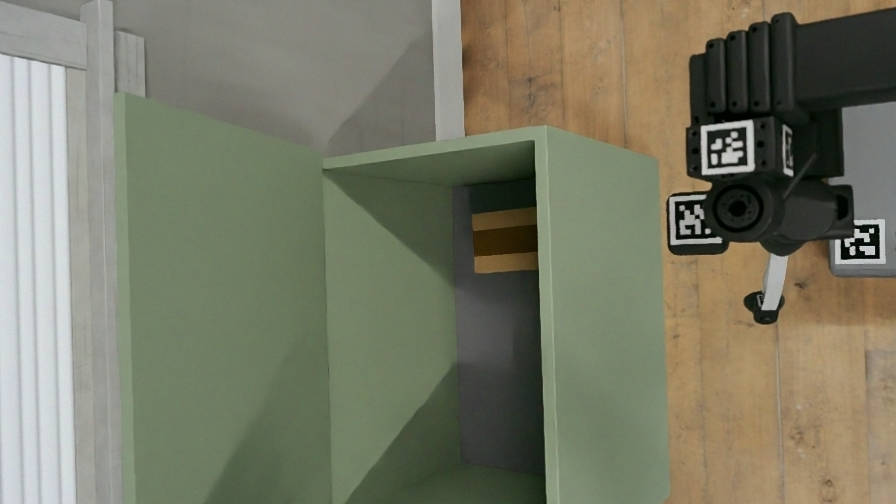

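Scene clock: 227.77 s.
r1.base_odometry: x=+2.015 y=+0.789 heading=+0.642 (m, m, rad; r1's odometry frame)
r1.turned_by_wheels: +0.000 (rad since the last result)
r1.turned_by_imu: +0.000 (rad since the last result)
r1.base_tilt: forward=+0.9 right=-2.1 (deg)
r1.lidar_m: 0.18 0.19 0.25 0.64 1.87 2.50 3.12 0.97 0.26 0.25 0.26 0.19
r1.head_depth_mm: 1803 1679 1182 1276 1213 - - / 810 567 1134 - 896 1153 - / 976 929 590 511 966 1196 - / 600 599 885 684 1029 1203 - / 446 514 527 769 876 1157 1110 / 352 394 448 474 637 790 1012 / 298 319 352 372 442 541 645
r1.base_status: not commanded
r1.joint_positions: lift_m=+0.624 arm_m=+0.190 wrist_yaw_rad=+3.142 wrist_pitch_rad=-0.022 wrist_roll_rad=+0.013 gripper_m=+0.000 head_pan_rad=-1.193 head_tilt_rad=-1.087
r1.joint_status: not commanded
r1.motor_effort: left_wheel=-1(1) right_wheel=+11(11) lift_m=+55(54) arm_m=-3(3) wrist_yaw_rad=-2(2) wrist_pitch_rad=+12(12) wrist_roll_rad=+3(3) gripper_m=-2(2) head_pan_rad=-3(2) head_tilt_rad=-7(8) (%)
r1.hand_pose: x=-0.0214 y=-0.0794 z=+0.7332 quat_wxyz=(+0.008, +0.711, +0.008, +0.703) (m; r1's base frame)
r1.wrist_depth_mm: - - - - 636 357 246 / - - - - 650 353 246 / - - - - 650 353 244 / - - - - 650 357 245 / - - - - 649 356 246 / - - - - 574 351 243 / - - - - 726 353 243
r2.base_odometry: x=-1.162 y=-0.891 heading=-0.469 (m, m, rad; r2's odometry frame)
r2.turned_by_wheels: +1.530 (rad since the last result)
r2.turned_by_imu: +1.549 (rad since the last result)
r2.base_tilt: forward=-2.2 right=+0.1 (deg)
r2.lidar_m: 2.43 2.58 2.38 2.25 1.35 0.48 0.46 0.47 0.62 2.52 2.58 3.04
r2.head_depth_mm: 2493 2691 2948 2730 2061 1637 1359 / 2495 2716 2927 2756 2059 1639 1359 / 2476 2649 2857 2655 2051 1637 1366 / 2475 2644 2881 2801 2096 1656 1374 / 2429 2633 2839 2799 2088 1665 1374 / 2401 2631 2573 2850 2103 1646 1378 / 2411 2581 2621 2851 2101 1672 1389
r2.base_status: done
r2.joint_positions: lift_m=+0.400 arm_m=+0.001 wrist_yaw_rad=+2.997 wrist_pitch_rad=-0.421 wrist_roll_rad=-0.013 gripper_m=+0.020 head_pan_rad=-0.007 head_tilt_rad=-0.408
r2.joint_status: all done
r2.motor_effort: left_wheel=-2(7) right_wheel=+3(7) lift_m=+15(21) arm_m=-3(3) wrist_yaw_rad=+2(2) wrist_pitch_rad=+7(7) wrist_roll_rad=+1(0) gripper_m=-1(83) head_pan_rad=+3(42) head_tilt_rad=+3(22) (%)
r2.hand_pose: x=+0.0109 y=+0.0754 z=+0.4122 quat_wxyz=(+0.197, +0.696, +0.099, +0.684) (m; r2's base frame)
r2.wrist_depth_mm: - - - - - - - / - - - - - - - / - - - - - - - / 925 927 944 932 935 963 951 / 753 756 792 806 780 795 798 / 632 644 - 627 652 657 655 / 544 543 - 552 551 565 560
pictures: none
No camera images: the call's "cameras" was empty. Leave "cameras" out to get every camera's image.

Scene clock: 229.70 s.
r1.base_odometry: x=+2.015 y=+0.789 heading=+0.642 (m, m, rad; r1's odometry frame)
r1.turned_by_wheels: +0.000 (rad since the last result)
r1.turned_by_imu: +0.000 (rad since the last result)
r1.base_tilt: forward=+0.9 right=-2.1 (deg)
r1.lidar_m: 0.18 0.19 0.25 0.64 1.88 2.50 3.12 0.97 0.26 0.25 0.26 0.19
r1.head_depth_mm: 1816 1682 1177 1272 1218 - - / 812 568 1130 - 895 1154 - / 974 932 590 512 969 1192 - / 600 599 884 684 1026 1210 - / 445 514 527 771 878 1156 1110 / 352 394 448 474 637 785 1013 / 298 319 352 372 443 542 646
r1.base_status: not commanded
r1.joint_positions: lift_m=+0.624 arm_m=+0.190 wrist_yaw_rad=+3.142 wrist_pitch_rad=-0.022 wrist_roll_rad=+0.013 gripper_m=+0.000 head_pan_rad=-1.193 head_tilt_rad=-1.087
r1.joint_status: not commanded
r1.motor_effort: left_wheel=-1(1) right_wheel=+11(11) lift_m=+55(55) arm_m=-2(3) wrist_yaw_rad=-2(2) wrist_pitch_rad=+12(13) wrist_roll_rad=+3(3) gripper_m=-3(3) head_pan_rad=-3(3) head_tilt_rad=-7(8) (%)
r1.hand_pose: x=-0.0214 y=-0.0794 z=+0.7332 quat_wxyz=(+0.008, +0.711, +0.008, +0.703) (m; r1's base frame)
r1.wrist_depth_mm: - - - - 648 356 244 / - - - - 638 357 247 / - - - - 644 352 243 / - - - - 648 357 244 / - - - - 639 355 246 / - - - - 582 355 245 / - - - - 741 352 243
r2.base_odometry: x=-1.162 y=-0.891 heading=-0.469 (m, m, rad; r2's odometry frame)
r2.turned_by_wheels: +0.000 (rad since the last result)
r2.turned_by_imu: +0.000 (rad since the last result)
r2.base_tilt: forward=-2.2 right=+0.2 (deg)
r2.lidar_m: 2.43 2.59 2.37 2.24 1.36 0.48 0.46 0.47 0.62 2.53 2.59 3.05
r2.head_depth_mm: 2484 2709 2985 2740 2056 1632 1342 / 2512 2704 2896 2773 2053 1637 1359 / 2484 2674 2862 2666 2071 1638 1359 / 2461 2640 2901 2773 2088 1649 1374 / 2459 2644 2884 2842 2100 1653 1375 / 2443 2615 2590 2878 2107 1663 1371 / 2380 2568 2629 2839 2105 1649 1373
r2.base_status: not commanded
r2.joint_positions: lift_m=+0.280 arm_m=+0.001 wrist_yaw_rad=+2.998 wrist_pitch_rad=-0.421 wrist_roll_rad=-0.013 gripper_m=+0.020 head_pan_rad=-0.007 head_tilt_rad=-0.408
r2.joint_status: all done
r2.motor_effort: left_wheel=-1(3) right_wheel=+3(3) lift_m=+15(16) arm_m=-3(3) wrist_yaw_rad=+0(3) wrist_pitch_rad=+7(7) wrist_roll_rad=+1(1) gripper_m=-1(0) head_pan_rad=+4(3) head_tilt_rad=+3(3) (%)
r2.hand_pose: x=+0.0109 y=+0.0755 z=+0.2924 quat_wxyz=(+0.197, +0.696, +0.099, +0.684) (m; r2's base frame)
r2.wrist_depth_mm: - - - - - - - / - - - - - - - / 914 935 938 968 - - - / 716 725 739 745 740 753 770 / 583 586 616 618 604 606 612 / 490 497 - - 507 508 513 / 438 - - - 433 435 443
pictures: none
No camera images: the call's "cameras" was empty. Leave "cameras" out to get every camera's image.

Scene clock: 234.80 s.
r1.base_odometry: x=+2.015 y=+0.789 heading=+0.642 (m, m, rad; r1's odometry frame)
r1.turned_by_wheels: +0.000 (rad since the last result)
r1.turned_by_imu: +0.001 (rad since the last result)
r1.base_tilt: forward=+0.8 right=-2.1 (deg)
r1.lidar_m: 0.18 0.19 0.25 0.64 1.87 2.51 3.11 1.79 0.26 0.25 0.26 0.19
r1.head_depth_mm: 1805 1666 1184 1282 1207 - - / 811 568 1133 - 896 1151 - / 973 934 589 512 976 1193 - / 599 602 883 682 1027 1204 - / 445 514 525 769 880 1159 1106 / 352 394 448 474 638 788 1014 / 299 319 352 372 442 541 647
r1.base_status: not commanded
r1.joint_positions: lift_m=+0.624 arm_m=+0.190 wrist_yaw_rad=+3.142 wrist_pitch_rad=-0.022 wrist_roll_rad=+0.013 gripper_m=+0.000 head_pan_rad=-1.193 head_tilt_rad=-1.087
r1.joint_status: not commanded
r1.motor_effort: left_wheel=-1(1) right_wheel=+11(11) lift_m=+55(55) arm_m=-3(3) wrist_yaw_rad=-1(2) wrist_pitch_rad=+12(12) wrist_roll_rad=+4(3) gripper_m=-2(4) head_pan_rad=-3(3) head_tilt_rad=-7(7) (%)
r1.hand_pose: x=-0.0214 y=-0.0794 z=+0.7332 quat_wxyz=(+0.008, +0.711, +0.008, +0.703) (m; r1's base frame)
r1.wrist_depth_mm: - - - - 645 358 246 / - - - - 649 352 245 / - - - - 642 354 245 / - - - - 643 354 243 / - - - - 649 355 246 / - - - - 567 351 245 / - - - - 706 353 243
r2.base_odometry: x=-0.270 y=-1.343 heading=-0.469 (m, m, rad; r2's odometry frame)
r2.turned_by_wheels: +0.000 (rad since the last result)
r2.turned_by_imu: +0.004 (rad since the last result)
r2.base_tilt: forward=-2.2 right=+0.1 (deg)
r2.lidar_m: 1.44 1.71 2.43 2.30 2.36 1.99 1.45 1.49 2.56 2.47 2.52 1.99
r2.head_depth_mm: 1638 1767 1910 2111 2039 1642 1352 / 1625 1756 1888 1378 2073 1639 1360 / 1606 1732 1798 1324 1926 1609 1360 / 1596 1723 1806 1327 2073 1653 1361 / 1582 1704 1806 1249 2080 1662 1380 / 1571 1698 1793 1247 2094 1652 1370 / 1564 1680 1774 1350 2099 1666 1379
r2.base_status: done
r2.joint_positions: lift_m=+0.280 arm_m=+0.001 wrist_yaw_rad=+2.998 wrist_pitch_rad=-0.421 wrist_roll_rad=-0.013 gripper_m=+0.020 head_pan_rad=-0.007 head_tilt_rad=-0.407
r2.joint_status: not commanded
r2.motor_effort: left_wheel=-2(10) right_wheel=+2(12) lift_m=+15(15) arm_m=-3(3) wrist_yaw_rad=+1(1) wrist_pitch_rad=+7(7) wrist_roll_rad=+1(1) gripper_m=+0(1) head_pan_rad=+4(2) head_tilt_rad=+3(3) (%)
r2.hand_pose: x=+0.0108 y=+0.0755 z=+0.2924 quat_wxyz=(+0.196, +0.696, +0.099, +0.684) (m; r2's base frame)
r2.wrist_depth_mm: - - - - - - - / - - - - - - - / 940 953 961 981 - - - / 709 716 744 741 741 753 775 / 581 582 611 619 610 604 605 / 494 504 - - 501 507 511 / 437 - - - 431 436 439
pictures: r2_head_camera (sideways: a quarter turn clockwise sets it upright)
camera_calibration (this result's frames):
r2_head_camera: T_world_to_cam=[[-0.443757, 0.0135396, -0.896045, 1.18726], [0.0270125, 0.999634, 0.00172719, -0.00392723], [0.89574, -0.023438, -0.44396, 0.530562], [0, 0, 0, 1]] pos_world=[0.0517153, 0.000286074, 1.29939]
Images, in order (width x height): r2_head_camera 896x504.

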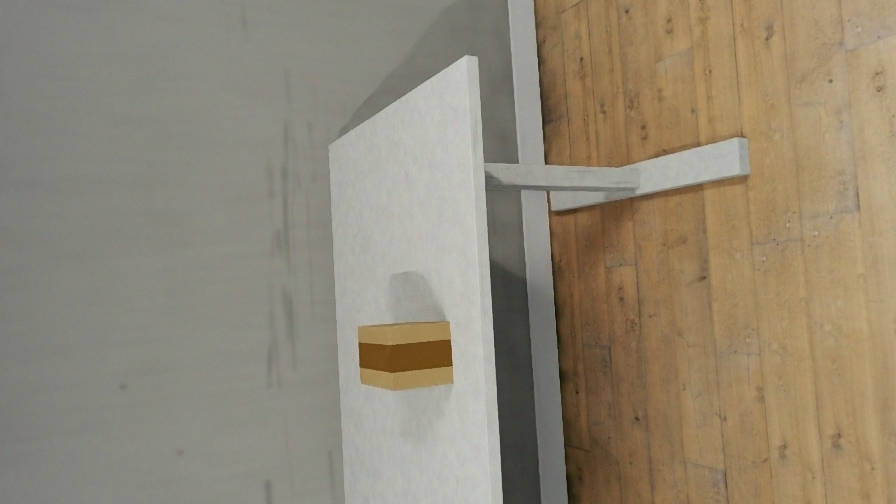

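Emit:
{"method": "execute_actions", "body": {
  "actions": [
    {"r2":{"base":{"rotate_rad":0.16}}}
  ],
  "cameras": []
}}

Emit:
{"method": "execute_actions", "body": {
  "actions": [
    {"r2":{"base":{"translate_m":0.64}}}
  ],
  "cameras": []
}}

Emit:
{"method": "execute_actions", "body": {
  "actions": [
    {"r2":{"base":{"rotate_rad":1.52},"joints":{"lift_m":0.6,"head_pan_rad":-1.57,"head_tilt_rad":-0.7}}}
  ],
  "cameras": []
}}

Emit:
{"method": "execute_actions", "body": {
  "actions": [
    {"r2":{"joints":{"lift_m":1.04,"wrist_yaw_rad":0,"wrist_pitch_rad":-0.9,"gripper_m":0.175}}}
  ],
  "cameras": []
}}

Emit:
{"method": "execute_actions", "body": {
  "actions": [
    {"r2":{"joints":{"arm_m":0.42,"wrist_pitch_rad":-1.28}}}
  ],
  "cameras": ["r2_head_camera","r2_wrist_camera"]
}}

Scene clock: 245.80 s.
r1.base_odometry: x=+2.015 y=+0.789 heading=+0.642 (m, m, rad; r1's odometry frame)
r1.turned_by_wheels: +0.000 (rad since the last result)
r1.turned_by_imu: +0.000 (rad since the last result)
r1.base_tilt: forward=+1.0 right=-2.0 (deg)
r1.lidar_m: 0.18 0.19 0.25 0.64 1.87 2.51 3.12 1.77 0.26 0.25 0.26 0.19
r1.head_depth_mm: 1808 1688 1173 1269 1208 - - / 811 567 1133 - 894 1158 - / 971 932 589 512 967 1185 - / 601 600 886 684 1025 1210 - / 445 514 526 769 876 1155 1103 / 352 395 448 474 636 786 1015 / 298 319 352 372 443 540 647
r1.base_status: not commanded
r1.joint_positions: lift_m=+0.624 arm_m=+0.190 wrist_yaw_rad=+3.142 wrist_pitch_rad=-0.022 wrist_roll_rad=+0.013 gripper_m=+0.000 head_pan_rad=-1.193 head_tilt_rad=-1.087
r1.joint_status: not commanded
r1.motor_effort: left_wheel=-1(1) right_wheel=+11(11) lift_m=+55(55) arm_m=-3(3) wrist_yaw_rad=-2(2) wrist_pitch_rad=+12(13) wrist_roll_rad=+3(3) gripper_m=-1(2) head_pan_rad=-2(3) head_tilt_rad=-7(6) (%)
r1.hand_pose: x=-0.0214 y=-0.0794 z=+0.7332 quat_wxyz=(+0.008, +0.711, +0.008, +0.703) (m; r1's base frame)
r1.wrist_depth_mm: - - - - 631 354 246 / - - - - 637 353 242 / - - - - 631 353 245 / - - - - 645 354 244 / - - - - 640 357 245 / - - - - 569 347 245 / - - - - 722 350 244
r2.base_odometry: x=-0.270 y=-1.343 heading=-0.309 (m, m, rad; r2's odometry frame)
r2.turned_by_wheels: +0.160 (rad since the last result)
r2.turned_by_imu: +0.161 (rad since the last result)
r2.base_tilt: forward=-2.2 right=+0.1 (deg)
r2.lidar_m: 1.88 1.72 2.33 2.30 2.44 1.92 1.46 1.80 2.50 2.47 2.40 1.43
r2.head_depth_mm: 1560 1680 1778 1298 2052 1640 1359 / 1569 1695 1780 1313 1919 1641 1355 / 1584 1693 1790 1320 2079 1641 1364 / 1595 1722 1796 1244 2088 1660 1372 / 1609 1737 1822 1338 2098 1653 1375 / 1625 1757 1832 1416 2108 1658 1383 / 1622 1765 1858 1431 2094 1659 1374
r2.base_status: done
r2.joint_positions: lift_m=+0.280 arm_m=+0.001 wrist_yaw_rad=+2.998 wrist_pitch_rad=-0.421 wrist_roll_rad=-0.013 gripper_m=+0.020 head_pan_rad=-0.007 head_tilt_rad=-0.407
r2.joint_status: not commanded
r2.motor_effort: left_wheel=-2(9) right_wheel=+3(10) lift_m=+15(15) arm_m=-3(3) wrist_yaw_rad=+1(2) wrist_pitch_rad=+7(7) wrist_roll_rad=+1(0) gripper_m=+0(0) head_pan_rad=+3(4) head_tilt_rad=+3(2) (%)
r2.hand_pose: x=+0.0108 y=+0.0755 z=+0.2924 quat_wxyz=(+0.196, +0.696, +0.099, +0.684) (m; r2's base frame)
r2.wrist_depth_mm: - - - - - - - / - - - - - - - / 933 951 968 978 - - - / 736 718 734 730 756 752 757 / 580 584 614 620 610 603 603 / 488 499 - - 506 506 513 / 438 - - - 426 439 440
pictures: none
No camera images: the call's "cameras" was empty. Leave "cameras" out to get every camera's image.

Scene clock: 249.63 s.
r1.base_odometry: x=+2.015 y=+0.789 heading=+0.642 (m, m, rad; r1's odometry frame)
r1.turned_by_wheels: +0.000 (rad since the last result)
r1.turned_by_imu: +0.000 (rad since the last result)
r1.base_tilt: forward=+0.9 right=-2.2 (deg)
r1.lidar_m: 0.18 0.19 0.25 0.64 1.88 2.50 3.12 2.38 0.26 0.25 0.26 0.19
r1.head_depth_mm: 1804 1676 1176 1280 1214 - - / 809 568 1133 - 897 1152 - / 971 932 590 511 974 1189 - / 601 601 884 684 1022 1208 - / 446 514 526 768 876 1165 1113 / 352 394 447 474 636 788 1017 / 299 319 352 372 442 541 647
r1.base_status: not commanded
r1.joint_positions: lift_m=+0.624 arm_m=+0.190 wrist_yaw_rad=+3.142 wrist_pitch_rad=-0.022 wrist_roll_rad=+0.013 gripper_m=+0.000 head_pan_rad=-1.193 head_tilt_rad=-1.087
r1.joint_status: not commanded
r1.motor_effort: left_wheel=-1(1) right_wheel=+11(11) lift_m=+54(55) arm_m=-3(3) wrist_yaw_rad=-2(2) wrist_pitch_rad=+12(12) wrist_roll_rad=+3(3) gripper_m=-3(2) head_pan_rad=-3(2) head_tilt_rad=-6(8) (%)
r1.hand_pose: x=-0.0214 y=-0.0794 z=+0.7332 quat_wxyz=(+0.008, +0.711, +0.008, +0.703) (m; r1's base frame)
r1.wrist_depth_mm: - - - - 615 354 244 / - - - - 650 359 245 / - - - - 666 356 246 / - - - - 634 359 244 / - - - - 640 356 244 / - - - - 578 355 243 / - - - - 742 350 244
r2.base_odometry: x=+0.339 y=-1.538 heading=-0.309 (m, m, rad; r2's odometry frame)
r2.turned_by_wheels: +0.000 (rad since the last result)
r2.turned_by_imu: +0.003 (rad since the last result)
r2.base_tilt: forward=-2.2 right=+0.1 (deg)
r2.lidar_m: 1.25 1.19 2.00 2.23 2.41 2.56 2.09 2.72 2.57 2.54 1.60 0.84
r2.head_depth_mm: 1018 1099 1190 1232 917 730 636 / 1026 1108 1207 1247 921 735 638 / 1035 1115 1213 1250 861 693 643 / 1047 1125 1222 1257 743 678 659 / 1050 1133 1237 1263 937 739 663 / 1060 1140 1239 1275 942 742 664 / 1063 1151 1257 1281 944 747 665
r2.base_status: done
r2.joint_positions: lift_m=+0.280 arm_m=+0.001 wrist_yaw_rad=+2.998 wrist_pitch_rad=-0.420 wrist_roll_rad=-0.013 gripper_m=+0.020 head_pan_rad=-0.007 head_tilt_rad=-0.407
r2.joint_status: not commanded
r2.motor_effort: left_wheel=-2(10) right_wheel=+2(9) lift_m=+15(15) arm_m=-3(3) wrist_yaw_rad=+2(0) wrist_pitch_rad=+6(7) wrist_roll_rad=+1(1) gripper_m=+0(0) head_pan_rad=+4(3) head_tilt_rad=+3(2) (%)
r2.hand_pose: x=+0.0108 y=+0.0755 z=+0.2924 quat_wxyz=(+0.196, +0.696, +0.099, +0.684) (m; r2's base frame)
r2.wrist_depth_mm: - - - - - - - / - - - - - - - / 942 939 947 974 - 932 938 / 733 713 734 721 747 759 759 / 584 587 614 617 601 607 609 / 494 498 - - 509 506 513 / 440 - - - 431 435 442
pictures: none
No camera images: the call's "cameras" was empty. Leave "cameras" out to get every camera's image.

Scene clock: 253.37 s.
r1.base_odometry: x=+2.015 y=+0.789 heading=+0.642 (m, m, rad; r1's odometry frame)
r1.turned_by_wheels: +0.000 (rad since the last result)
r1.turned_by_imu: +0.000 (rad since the last result)
r1.base_tilt: forward=+0.8 right=-2.2 (deg)
r1.lidar_m: 0.18 0.19 0.25 0.64 1.87 2.51 3.10 2.27 0.26 0.25 0.26 0.19
r1.head_depth_mm: 1806 1671 1177 1283 1214 - - / 812 567 1132 - 894 1154 - / 971 930 588 512 972 1197 - / 601 601 888 683 1023 1212 - / 446 513 526 768 878 1159 1106 / 353 394 448 474 636 787 1014 / 298 320 352 372 442 542 646
r1.base_status: not commanded
r1.joint_positions: lift_m=+0.624 arm_m=+0.190 wrist_yaw_rad=+3.142 wrist_pitch_rad=-0.022 wrist_roll_rad=+0.013 gripper_m=+0.000 head_pan_rad=-1.193 head_tilt_rad=-1.087
r1.joint_status: not commanded
r1.motor_effort: left_wheel=-1(1) right_wheel=+11(11) lift_m=+55(55) arm_m=-3(3) wrist_yaw_rad=-1(2) wrist_pitch_rad=+13(12) wrist_roll_rad=+3(3) gripper_m=-2(3) head_pan_rad=-1(1) head_tilt_rad=-6(7) (%)
r1.hand_pose: x=-0.0214 y=-0.0794 z=+0.7332 quat_wxyz=(+0.008, +0.711, +0.008, +0.703) (m; r1's base frame)
r1.wrist_depth_mm: - - - - 655 357 244 / - - - - 652 351 243 / - - - - 642 354 244 / - - - - 642 350 244 / - - - - 628 354 244 / - - - - 575 347 244 / - - - - 711 349 243
r2.base_odometry: x=+0.339 y=-1.538 heading=+1.211 (m, m, rad; r2's odometry frame)
r2.turned_by_wheels: +1.520 (rad since the last result)
r2.turned_by_imu: +1.538 (rad since the last result)
r2.base_tilt: forward=-2.2 right=+0.1 (deg)
r2.lidar_m: 2.23 2.36 2.60 2.09 2.42 2.60 2.54 1.68 0.84 1.24 1.19 1.19
r2.head_depth_mm: 1070 1189 1011 817 717 1312 1173 / 1077 1195 1010 816 717 1340 1199 / 1081 1197 1013 796 721 1343 1194 / 1082 1204 1014 708 724 1341 1195 / 1088 1210 1016 798 725 1348 1186 / 1089 1214 1025 825 726 1344 1181 / 1099 1217 1023 827 727 1350 1183
r2.base_status: done
r2.joint_positions: lift_m=+0.600 arm_m=+0.001 wrist_yaw_rad=+2.998 wrist_pitch_rad=-0.420 wrist_roll_rad=-0.013 gripper_m=+0.020 head_pan_rad=-1.563 head_tilt_rad=-0.691
r2.joint_status: all done
r2.motor_effort: left_wheel=-2(10) right_wheel=+2(9) lift_m=+24(24) arm_m=-3(3) wrist_yaw_rad=+1(1) wrist_pitch_rad=+6(6) wrist_roll_rad=+1(1) gripper_m=-1(0) head_pan_rad=-4(45) head_tilt_rad=-3(17) (%)
r2.hand_pose: x=+0.0108 y=+0.0755 z=+0.6119 quat_wxyz=(+0.196, +0.696, +0.099, +0.684) (m; r2's base frame)
r2.wrist_depth_mm: - - - - - - - / - - - - - - - / - - - - - - - / - - - - - - - / - - - - - - - / 861 878 - 854 912 890 893 / 752 745 - 766 762 767 769
pictures: none
No camera images: the call's "cameras" was empty. Leave "cameras" out to get every camera's image.

Scene clock: 258.20 s.
r1.base_odometry: x=+2.015 y=+0.789 heading=+0.642 (m, m, rad; r1's odometry frame)
r1.turned_by_wheels: +0.000 (rad since the last result)
r1.turned_by_imu: +0.001 (rad since the last result)
r1.base_tilt: forward=+0.7 right=-2.3 (deg)
r1.lidar_m: 0.18 0.19 0.25 0.64 1.87 2.51 3.11 2.28 0.26 0.25 0.26 0.19
r1.head_depth_mm: 1814 1692 1169 1282 1208 - - / 812 567 1134 - 895 1155 - / 975 932 591 512 969 1190 - / 602 599 886 681 1024 1205 - / 445 513 526 771 876 1158 1108 / 353 393 448 474 637 786 1013 / 298 320 352 372 442 542 647
r1.base_status: not commanded
r1.joint_positions: lift_m=+0.624 arm_m=+0.190 wrist_yaw_rad=+3.142 wrist_pitch_rad=-0.022 wrist_roll_rad=+0.013 gripper_m=+0.000 head_pan_rad=-1.193 head_tilt_rad=-1.087
r1.joint_status: not commanded
r1.motor_effort: left_wheel=-1(1) right_wheel=+11(11) lift_m=+54(55) arm_m=-3(3) wrist_yaw_rad=-2(2) wrist_pitch_rad=+12(12) wrist_roll_rad=+3(3) gripper_m=-2(3) head_pan_rad=-1(2) head_tilt_rad=-6(6) (%)
r1.hand_pose: x=-0.0214 y=-0.0794 z=+0.7332 quat_wxyz=(+0.008, +0.711, +0.008, +0.703) (m; r1's base frame)
r1.wrist_depth_mm: - - - - 657 352 243 / - - - - 649 353 243 / - - - - 634 359 244 / - - - - 647 357 243 / - - - - 657 357 242 / - - - - 581 354 243 / - - - - 722 348 245
r2.base_odometry: x=+0.339 y=-1.538 heading=+1.211 (m, m, rad; r2's odometry frame)
r2.turned_by_wheels: +0.000 (rad since the last result)
r2.turned_by_imu: +0.000 (rad since the last result)
r2.base_tilt: forward=-2.1 right=+0.1 (deg)
r2.lidar_m: 2.23 2.35 2.58 2.09 2.41 2.60 2.54 1.67 0.84 1.24 1.19 1.19
r2.head_depth_mm: 1071 - - - - - 1162 / 1064 - - - - - 1165 / 1078 - - - - - 1176 / 1084 1205 1068 722 740 1344 1183 / 1086 1208 1018 805 743 1345 1183 / 1091 1211 1021 824 742 1344 1188 / 1094 1214 1028 824 727 1356 1194
r2.base_status: not commanded
r2.joint_positions: lift_m=+1.040 arm_m=+0.001 wrist_yaw_rad=+0.003 wrist_pitch_rad=-0.907 wrist_roll_rad=-0.013 gripper_m=+0.175 head_pan_rad=-1.563 head_tilt_rad=-0.691
r2.joint_status: all done
r2.motor_effort: left_wheel=-3(2) right_wheel=+3(2) lift_m=+23(22) arm_m=-3(3) wrist_yaw_rad=-2(4) wrist_pitch_rad=+2(6) wrist_roll_rad=+1(1) gripper_m=-1(85) head_pan_rad=-3(3) head_tilt_rad=-3(3) (%)
r2.hand_pose: x=-0.0212 y=-0.2851 z=+0.9617 quat_wxyz=(+0.640, +0.313, -0.631, -0.307) (m; r2's base frame)
r2.wrist_depth_mm: 615 607 607 435 624 618 625 / 554 558 545 409 546 546 544 / 497 497 500 483 499 496 496 / - - 474 458 452 455 453 / - - - - - - 440 / - - - - - - - / - - - - - - -
pictures: none
No camera images: the call's "cameras" was empty. Leave "cameras" out to get every camera's image.

Scene clock: 262.47 s.
r1.base_odometry: x=+2.015 y=+0.789 heading=+0.642 (m, m, rad; r1's odometry frame)
r1.turned_by_wheels: +0.000 (rad since the last result)
r1.turned_by_imu: +0.000 (rad since the last result)
r1.base_tilt: forward=+1.0 right=-2.0 (deg)
r1.lidar_m: 0.18 0.19 0.25 0.64 1.87 2.50 3.11 2.27 0.26 0.25 0.26 0.19
r1.head_depth_mm: 1818 1683 1180 1276 1213 - - / 809 567 1135 - 895 1148 - / 969 930 591 513 970 1194 - / 601 598 883 682 1023 1206 - / 445 514 528 769 876 1162 1107 / 352 393 448 475 636 785 1010 / 298 319 352 372 442 541 646
r1.base_status: not commanded
r1.joint_positions: lift_m=+0.624 arm_m=+0.190 wrist_yaw_rad=+3.142 wrist_pitch_rad=-0.022 wrist_roll_rad=+0.013 gripper_m=+0.000 head_pan_rad=-1.193 head_tilt_rad=-1.087
r1.joint_status: not commanded
r1.motor_effort: left_wheel=-1(1) right_wheel=+11(11) lift_m=+55(55) arm_m=-3(3) wrist_yaw_rad=-1(1) wrist_pitch_rad=+13(12) wrist_roll_rad=+3(3) gripper_m=-3(2) head_pan_rad=-3(3) head_tilt_rad=-7(7) (%)
r1.hand_pose: x=-0.0214 y=-0.0794 z=+0.7332 quat_wxyz=(+0.008, +0.711, +0.008, +0.703) (m; r1's base frame)
r1.wrist_depth_mm: - - - - 639 356 243 / - - - - 635 353 244 / - - - - 647 354 244 / - - - - 641 352 243 / - - - - 658 352 244 / - - - - 574 351 244 / - - - - 713 356 241
r2.base_odometry: x=+0.339 y=-1.538 heading=+1.211 (m, m, rad; r2's odometry frame)
r2.turned_by_wheels: +0.000 (rad since the last result)
r2.turned_by_imu: +0.000 (rad since the last result)
r2.base_tilt: forward=-2.2 right=+0.1 (deg)
r2.lidar_m: 2.23 2.36 2.59 2.09 2.41 2.60 2.54 1.68 0.84 1.24 1.19 1.19
r2.head_depth_mm: 1090 1185 1006 818 717 1303 1163 / 1099 1190 989 818 717 1341 1172 / 1118 1210 1010 797 721 1347 1179 / 1074 1219 1012 706 722 1350 1182 / 1088 1207 984 799 722 1346 1182 / 1091 1204 1019 825 726 1341 1180 / 1091 1212 1028 827 727 1350 1187
r2.base_status: not commanded
r2.joint_positions: lift_m=+1.040 arm_m=+0.420 wrist_yaw_rad=+0.001 wrist_pitch_rad=-1.280 wrist_roll_rad=-0.013 gripper_m=+0.175 head_pan_rad=-1.563 head_tilt_rad=-0.691
r2.joint_status: all done
r2.motor_effort: left_wheel=-3(2) right_wheel=+2(3) lift_m=+24(23) arm_m=+4(3) wrist_yaw_rad=-1(1) wrist_pitch_rad=+0(2) wrist_roll_rad=+1(1) gripper_m=+1(0) head_pan_rad=-4(4) head_tilt_rad=-3(2) (%)
r2.hand_pose: x=-0.0216 y=-0.6149 z=+0.9260 quat_wxyz=(+0.571, +0.425, -0.563, -0.420) (m; r2's base frame)
r2.wrist_depth_mm: 404 402 401 392 395 393 386 / 398 396 391 386 381 381 380 / 384 381 380 262 375 375 372 / 381 377 375 255 373 370 366 / 372 373 253 250 362 362 358 / 364 364 247 245 355 354 353 / 353 353 351 351 352 348 347
pictures: r2_head_camera (sideways: a quarter turn clockwise sets it upright), r2_wrist_camera
camera_calibration (this result's frames):
r2_head_camera: T_world_to_cam=[[0.00531105, 0.677211, -0.735769, 0.975557], [0.999918, -0.0121452, -0.00396078, -0.00245728], [-0.0116183, -0.735688, -0.677221, 0.839568], [0, 0, 0, 1]] pos_world=[0.00703022, -0.0430274, 1.28635]
r2_wrist_camera: T_world_to_cam=[[-0.997075, -0.057901, -0.049895, -0.00422025], [-0.0510364, 0.990291, -0.129305, 0.765306], [0.0568975, -0.12638, -0.990349, 1.00639], [0, 0, 0, 1]] pos_world=[-0.0224102, -0.630933, 1.09542]
Images, in order (width x height): r2_head_camera 896x504, r2_wrist_camera 644x364.

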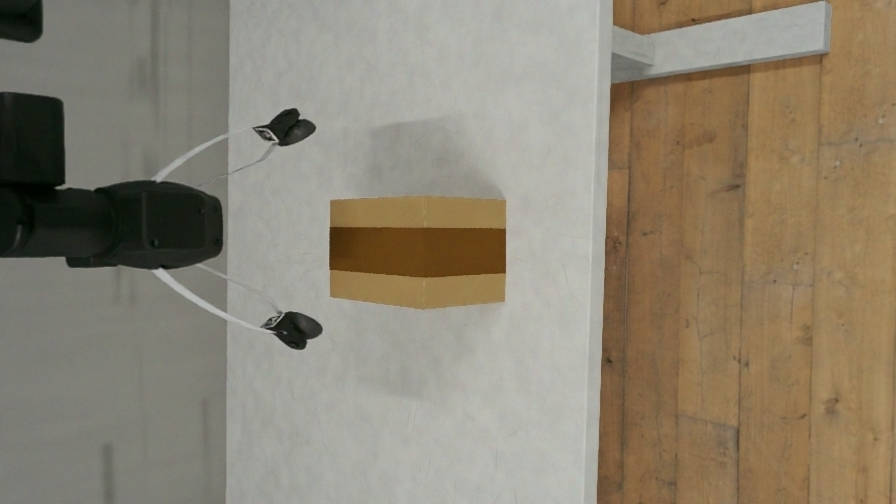

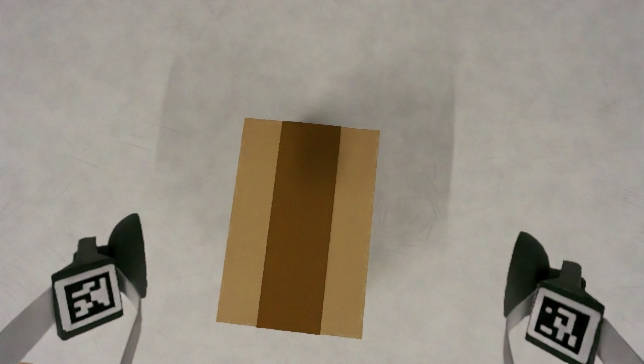

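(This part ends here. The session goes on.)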